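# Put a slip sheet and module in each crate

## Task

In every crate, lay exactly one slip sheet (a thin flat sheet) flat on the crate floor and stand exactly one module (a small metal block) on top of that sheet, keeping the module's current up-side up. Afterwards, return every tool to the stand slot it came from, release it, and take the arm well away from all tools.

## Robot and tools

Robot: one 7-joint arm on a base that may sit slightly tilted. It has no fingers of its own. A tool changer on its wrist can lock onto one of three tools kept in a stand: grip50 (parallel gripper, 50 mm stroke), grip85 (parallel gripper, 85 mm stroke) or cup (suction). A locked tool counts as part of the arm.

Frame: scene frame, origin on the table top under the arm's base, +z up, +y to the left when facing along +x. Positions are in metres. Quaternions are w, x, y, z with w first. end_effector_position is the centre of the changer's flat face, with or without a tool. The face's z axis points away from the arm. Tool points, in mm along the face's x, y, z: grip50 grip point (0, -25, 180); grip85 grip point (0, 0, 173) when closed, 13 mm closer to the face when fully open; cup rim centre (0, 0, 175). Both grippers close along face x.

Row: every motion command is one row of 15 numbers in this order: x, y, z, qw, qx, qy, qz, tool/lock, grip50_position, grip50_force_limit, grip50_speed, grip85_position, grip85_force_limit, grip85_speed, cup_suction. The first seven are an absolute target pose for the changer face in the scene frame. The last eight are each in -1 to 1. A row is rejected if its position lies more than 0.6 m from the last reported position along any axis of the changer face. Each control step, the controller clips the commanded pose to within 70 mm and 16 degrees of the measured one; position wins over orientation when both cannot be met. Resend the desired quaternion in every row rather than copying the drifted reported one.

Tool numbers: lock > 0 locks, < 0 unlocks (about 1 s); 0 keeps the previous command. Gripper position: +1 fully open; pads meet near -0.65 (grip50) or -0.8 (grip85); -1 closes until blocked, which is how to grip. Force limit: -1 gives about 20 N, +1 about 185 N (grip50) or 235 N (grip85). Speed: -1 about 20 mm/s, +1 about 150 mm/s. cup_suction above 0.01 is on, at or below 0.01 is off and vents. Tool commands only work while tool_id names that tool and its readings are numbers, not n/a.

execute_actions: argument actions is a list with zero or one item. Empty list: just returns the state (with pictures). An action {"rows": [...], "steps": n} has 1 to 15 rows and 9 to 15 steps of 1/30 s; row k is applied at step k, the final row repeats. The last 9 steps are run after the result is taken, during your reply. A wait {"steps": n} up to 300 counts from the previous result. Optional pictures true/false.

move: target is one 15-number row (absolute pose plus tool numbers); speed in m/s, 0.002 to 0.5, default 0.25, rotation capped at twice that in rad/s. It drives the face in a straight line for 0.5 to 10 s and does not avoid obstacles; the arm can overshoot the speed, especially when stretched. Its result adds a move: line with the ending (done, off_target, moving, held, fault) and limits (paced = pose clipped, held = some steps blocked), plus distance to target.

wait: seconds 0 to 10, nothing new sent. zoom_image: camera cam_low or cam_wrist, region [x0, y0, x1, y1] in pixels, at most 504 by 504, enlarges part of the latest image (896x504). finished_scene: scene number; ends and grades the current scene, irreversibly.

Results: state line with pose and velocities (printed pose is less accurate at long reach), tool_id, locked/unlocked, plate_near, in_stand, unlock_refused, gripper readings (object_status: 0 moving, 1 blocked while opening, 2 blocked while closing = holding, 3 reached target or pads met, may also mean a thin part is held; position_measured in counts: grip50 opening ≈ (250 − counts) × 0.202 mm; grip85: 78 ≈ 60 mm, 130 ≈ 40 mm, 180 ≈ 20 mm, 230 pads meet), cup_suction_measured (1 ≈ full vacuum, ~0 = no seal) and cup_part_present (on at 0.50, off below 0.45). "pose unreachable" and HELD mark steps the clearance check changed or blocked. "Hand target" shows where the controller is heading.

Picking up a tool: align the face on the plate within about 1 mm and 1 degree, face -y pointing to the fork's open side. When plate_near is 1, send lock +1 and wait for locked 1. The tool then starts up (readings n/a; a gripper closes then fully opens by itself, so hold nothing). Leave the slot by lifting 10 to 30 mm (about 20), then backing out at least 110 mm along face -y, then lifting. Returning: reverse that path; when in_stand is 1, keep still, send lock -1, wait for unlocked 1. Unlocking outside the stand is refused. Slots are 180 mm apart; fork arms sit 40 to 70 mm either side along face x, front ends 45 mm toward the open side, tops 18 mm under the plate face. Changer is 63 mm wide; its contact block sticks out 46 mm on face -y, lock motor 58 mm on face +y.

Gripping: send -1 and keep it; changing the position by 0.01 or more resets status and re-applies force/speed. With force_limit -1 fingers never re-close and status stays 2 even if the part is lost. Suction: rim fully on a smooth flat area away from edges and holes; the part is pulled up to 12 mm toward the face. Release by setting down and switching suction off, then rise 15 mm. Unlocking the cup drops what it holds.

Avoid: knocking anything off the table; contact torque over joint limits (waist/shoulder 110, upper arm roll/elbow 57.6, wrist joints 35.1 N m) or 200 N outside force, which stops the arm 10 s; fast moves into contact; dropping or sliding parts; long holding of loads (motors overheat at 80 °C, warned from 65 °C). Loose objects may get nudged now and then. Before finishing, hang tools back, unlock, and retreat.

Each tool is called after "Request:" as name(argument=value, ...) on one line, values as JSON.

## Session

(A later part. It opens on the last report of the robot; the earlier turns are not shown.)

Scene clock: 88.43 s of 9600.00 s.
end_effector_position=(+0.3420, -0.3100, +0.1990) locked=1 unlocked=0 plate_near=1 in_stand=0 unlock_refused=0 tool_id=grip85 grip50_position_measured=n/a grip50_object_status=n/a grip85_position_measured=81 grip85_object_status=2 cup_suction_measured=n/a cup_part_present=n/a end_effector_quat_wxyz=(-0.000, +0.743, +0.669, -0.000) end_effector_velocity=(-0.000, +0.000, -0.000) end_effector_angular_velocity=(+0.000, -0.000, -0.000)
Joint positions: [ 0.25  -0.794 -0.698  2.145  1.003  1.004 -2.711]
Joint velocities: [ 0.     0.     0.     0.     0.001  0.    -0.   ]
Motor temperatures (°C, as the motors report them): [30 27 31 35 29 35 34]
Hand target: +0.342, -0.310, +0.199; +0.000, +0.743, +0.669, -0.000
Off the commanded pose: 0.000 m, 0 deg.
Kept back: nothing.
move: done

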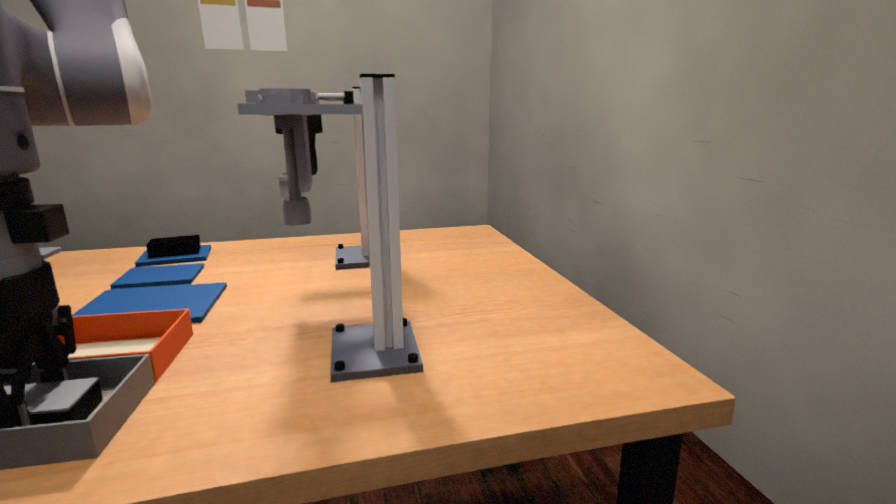

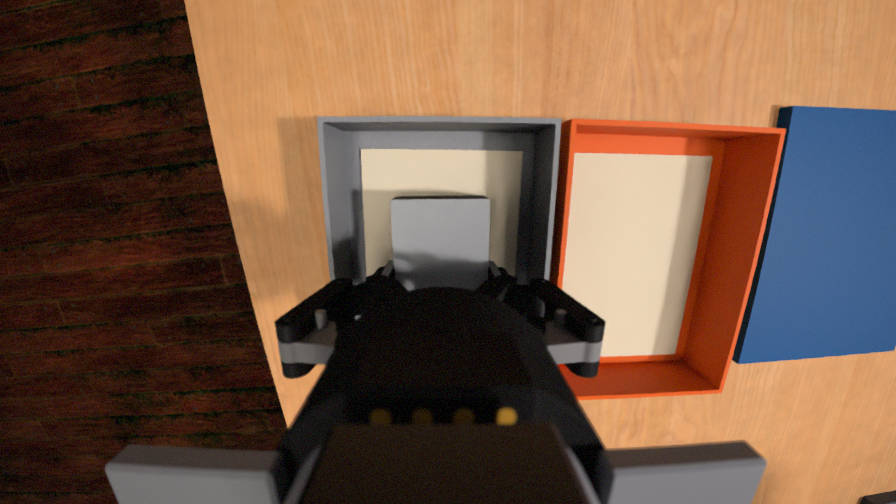

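Request:
move(target=[0.342,-0.31,0.197,0,0.7431,0.6691,0,0,1,0,0,-1,0,0,0], speed=0.005)

Request:
move(target=[0.342,-0.31,0.197,0,0.7431,0.6691,0,0,1,0,0,0.7,0,0,0])

Request:
move(target=[0.342,-0.31,0.26,0,0.7431,0.6691,0,0,1,0,0,0.7,0,0,0], speed=0.1)

Request:
move(target=[0.36,0,0.26,0,0.7071,0.7071,0,0,1,0,0,1,0,0,0])

Request:
move(target=[0.322,0.342,0.25,0,0.6756,0.7373,0,0,1,0,0,1,0,0,0])

Scene clock: 89.50 s of 9600.00 s.
end_effector_position=(+0.3422, -0.3104, +0.1976) locked=1 unlocked=0 plate_near=1 in_stand=0 unlock_refused=0 tool_id=grip85 grip50_position_measured=n/a grip50_object_status=n/a grip85_position_measured=81 grip85_object_status=2 cup_suction_measured=n/a cup_part_present=n/a end_effector_quat_wxyz=(+0.001, +0.743, +0.669, -0.000) end_effector_velocity=(+0.000, -0.000, +0.000) end_effector_angular_velocity=(+0.000, -0.001, -0.000)
Joint positions: [ 0.246 -0.798 -0.694  2.142  1.007  1.007 -2.714]
Joint velocities: [-0.001  0.001  0.001  0.    -0.     0.001  0.   ]
Motor temperatures (°C, as the motors report them): [30 27 31 35 29 35 34]
Hand target: +0.342, -0.310, +0.197; +0.000, +0.743, +0.669, -0.000
Off the commanded pose: 0.001 m, 0 deg.
Kept back: nothing.
move: done

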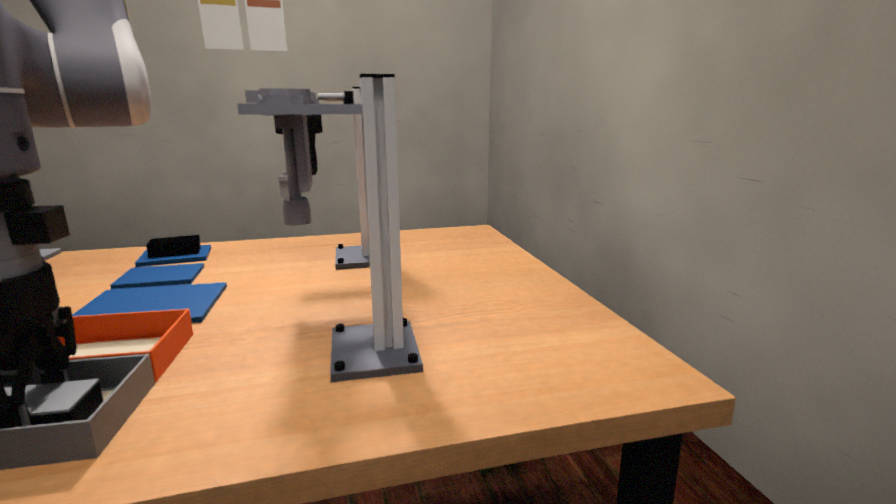

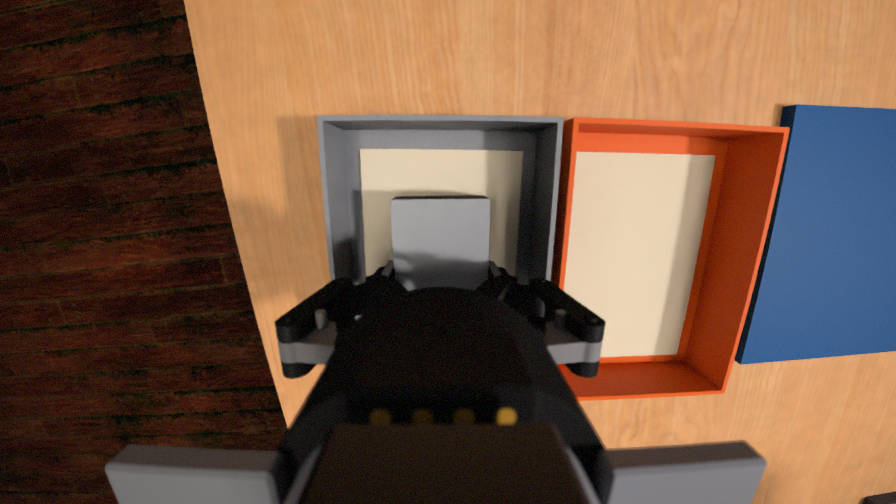

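Scene clock: 90.20 s of 9600.00 s.
end_effector_position=(+0.3421, -0.3100, +0.1971) locked=1 unlocked=0 plate_near=1 in_stand=0 unlock_refused=0 tool_id=grip85 grip50_position_measured=n/a grip50_object_status=n/a grip85_position_measured=41 grip85_object_status=3 cup_suction_measured=n/a cup_part_present=n/a end_effector_quat_wxyz=(+0.000, +0.743, +0.669, -0.000) end_effector_velocity=(-0.000, +0.000, -0.000) end_effector_angular_velocity=(+0.000, +0.000, -0.000)
Joint positions: [ 0.246 -0.799 -0.693  2.142  1.007  1.007 -2.714]
Joint velocities: [-0. -0.  0. -0.  0. -0. -0.]
Motor temperatures (°C, as the motors report them): [30 27 31 35 29 35 34]
Hand target: +0.342, -0.310, +0.197; -0.000, +0.743, +0.669, -0.000
Off the commanded pose: 0.000 m, 0 deg.
Kept back: nothing.
move: done

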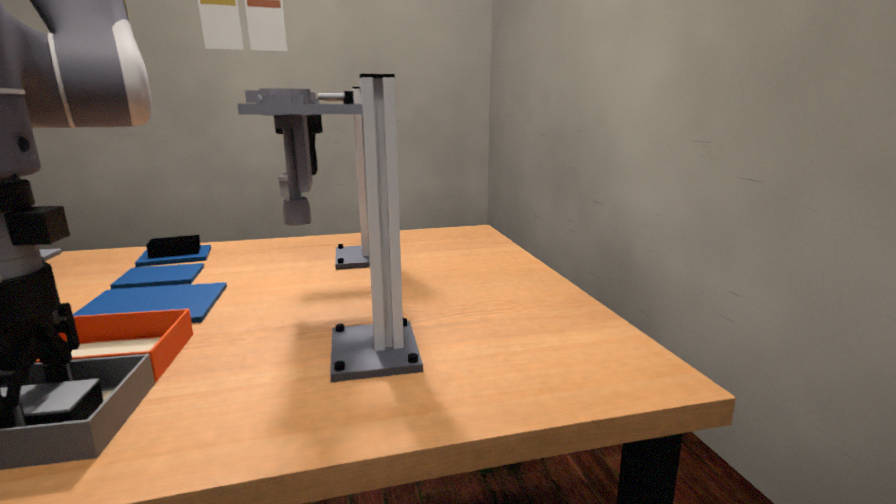

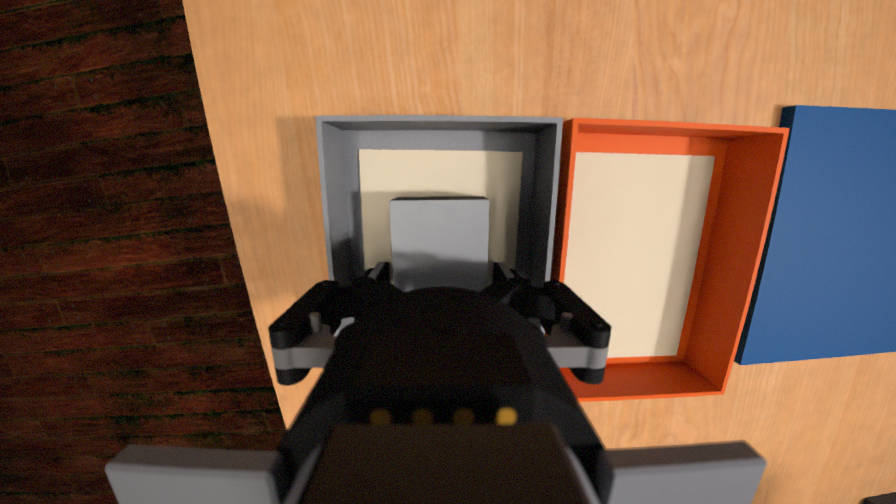

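Scene clock: 91.13 s of 9600.00 s.
end_effector_position=(+0.3421, -0.3099, +0.2599) locked=1 unlocked=0 plate_near=1 in_stand=0 unlock_refused=0 tool_id=grip85 grip50_position_measured=n/a grip50_object_status=n/a grip85_position_measured=41 grip85_object_status=3 cup_suction_measured=n/a cup_part_present=n/a end_effector_quat_wxyz=(-0.000, +0.743, +0.669, +0.000) end_effector_velocity=(-0.000, -0.000, -0.000) end_effector_angular_velocity=(-0.000, +0.000, -0.000)
Joint positions: [ 0.357 -0.628 -0.834  2.232  0.832  0.949 -2.605]
Joint velocities: [-0.001 -0.001  0.    -0.     0.     0.    -0.   ]
Motor temperatures (°C, as the motors report them): [30 27 31 35 29 35 34]
Hand target: +0.342, -0.310, +0.260; -0.000, +0.743, +0.669, +0.000
Off the commanded pose: 0.000 m, 0 deg.
Kept back: nothing.
move: done

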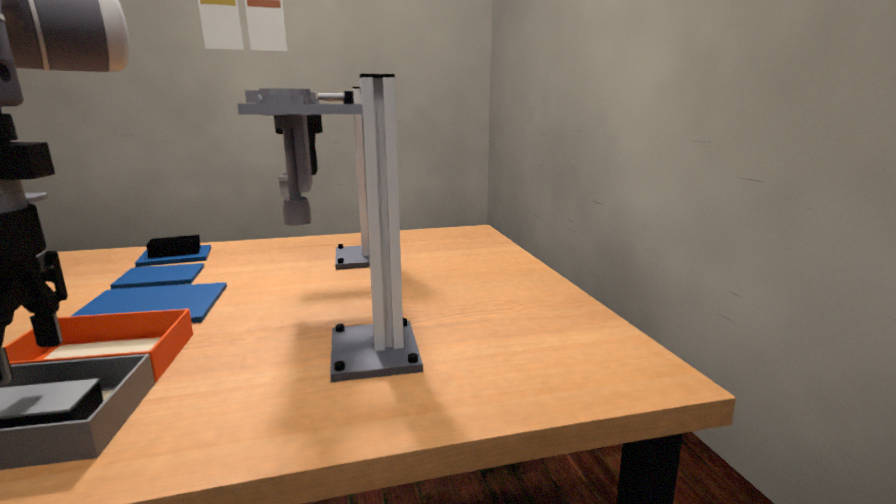

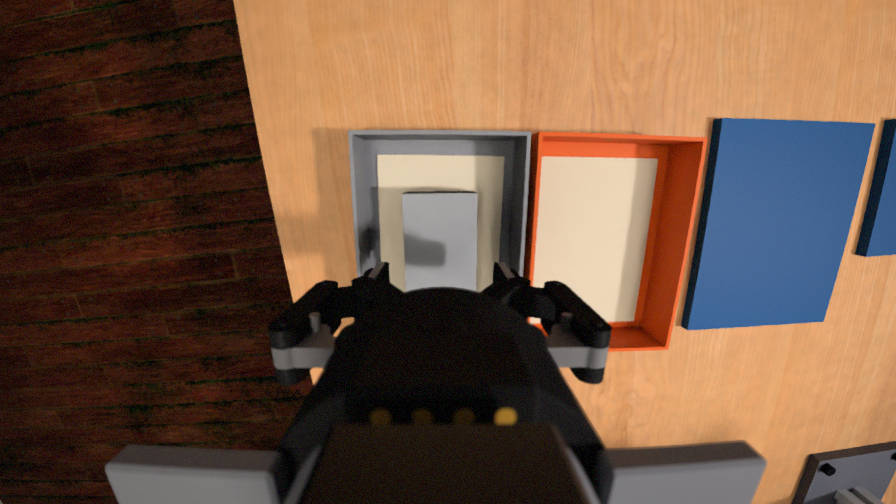

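Scene clock: 92.77 s of 9600.00 s.
end_effector_position=(+0.3599, -0.0006, +0.2599) locked=1 unlocked=0 plate_near=1 in_stand=0 unlock_refused=0 tool_id=grip85 grip50_position_measured=n/a grip50_object_status=n/a grip85_position_measured=3 grip85_object_status=3 cup_suction_measured=n/a cup_part_present=n/a end_effector_quat_wxyz=(-0.000, +0.707, +0.707, -0.000) end_effector_velocity=(-0.000, -0.001, +0.000) end_effector_angular_velocity=(-0.000, -0.000, -0.002)
Joint positions: [ 1.166 -0.471 -0.749  2.502  0.848  1.156 -1.942]
Joint velocities: [-0.002 -0.    -0.     0.     0.     0.    -0.   ]
Motor temperatures (°C, as the motors report them): [30 27 31 35 29 35 34]
Hand target: +0.360, -0.001, +0.260; -0.000, +0.707, +0.707, -0.000
Off the commanded pose: 0.001 m, 0 deg.
Kept back: nothing.
move: done

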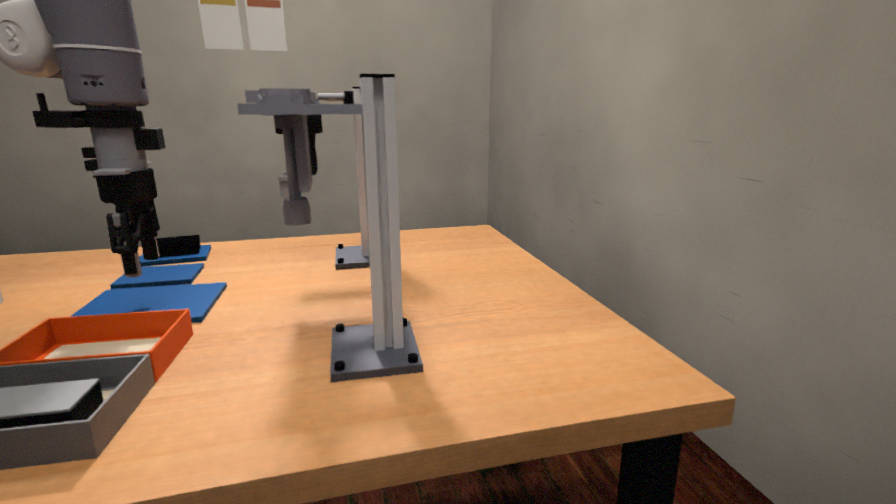

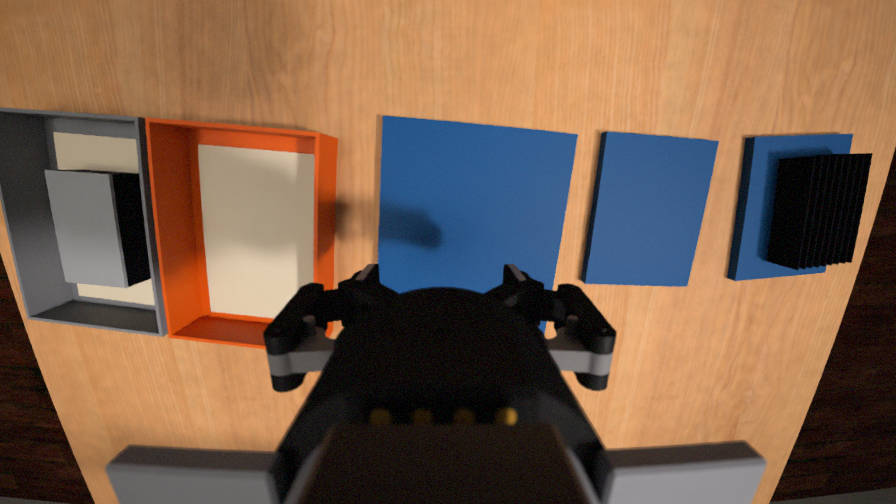

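Scene clock: 94.57 s of 9600.00 s.
end_effector_position=(+0.3226, +0.3416, +0.2499) locked=1 unlocked=0 plate_near=1 in_stand=0 unlock_refused=0 tool_id=grip85 grip50_position_measured=n/a grip50_object_status=n/a grip85_position_measured=3 grip85_object_status=3 cup_suction_measured=n/a cup_part_present=n/a end_effector_quat_wxyz=(+0.000, +0.675, +0.737, -0.000) end_effector_velocity=(+0.000, -0.000, +0.000) end_effector_angular_velocity=(+0.000, -0.000, -0.000)
Joint positions: [ 1.755 -0.624 -0.652  2.208  0.74   1.027 -1.165]
Joint velocities: [-0.  0.  0.  0. -0.  0. -0.]
Motor temperatures (°C, as the motors report them): [30 27 31 35 29 35 34]
Hand target: +0.323, +0.342, +0.250; +0.000, +0.675, +0.737, +0.000
Off the commanded pose: 0.001 m, 0 deg.
Kept back: nothing.
move: done

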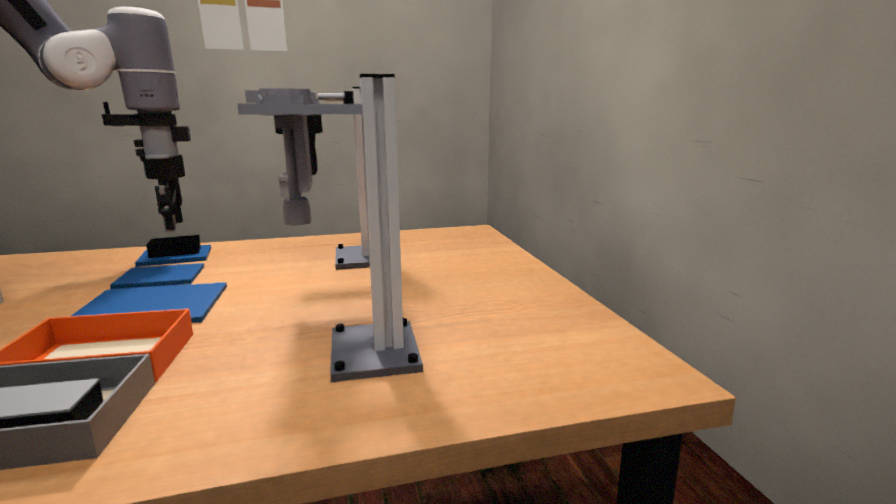

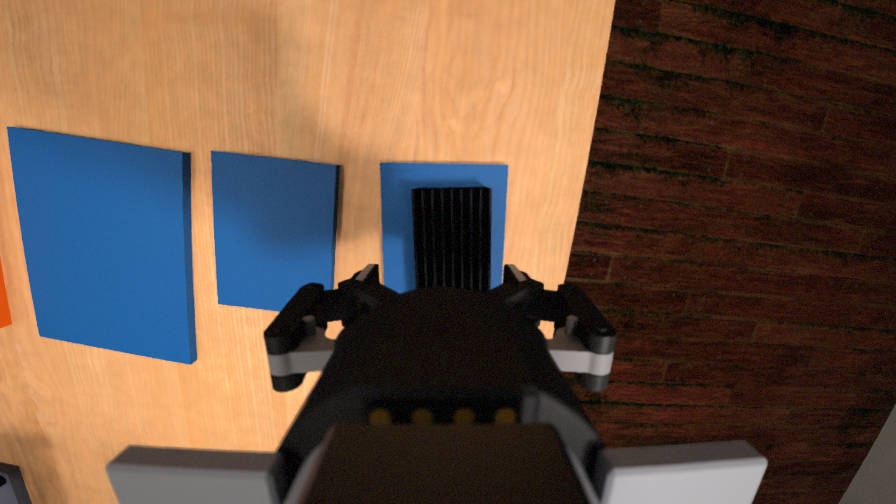

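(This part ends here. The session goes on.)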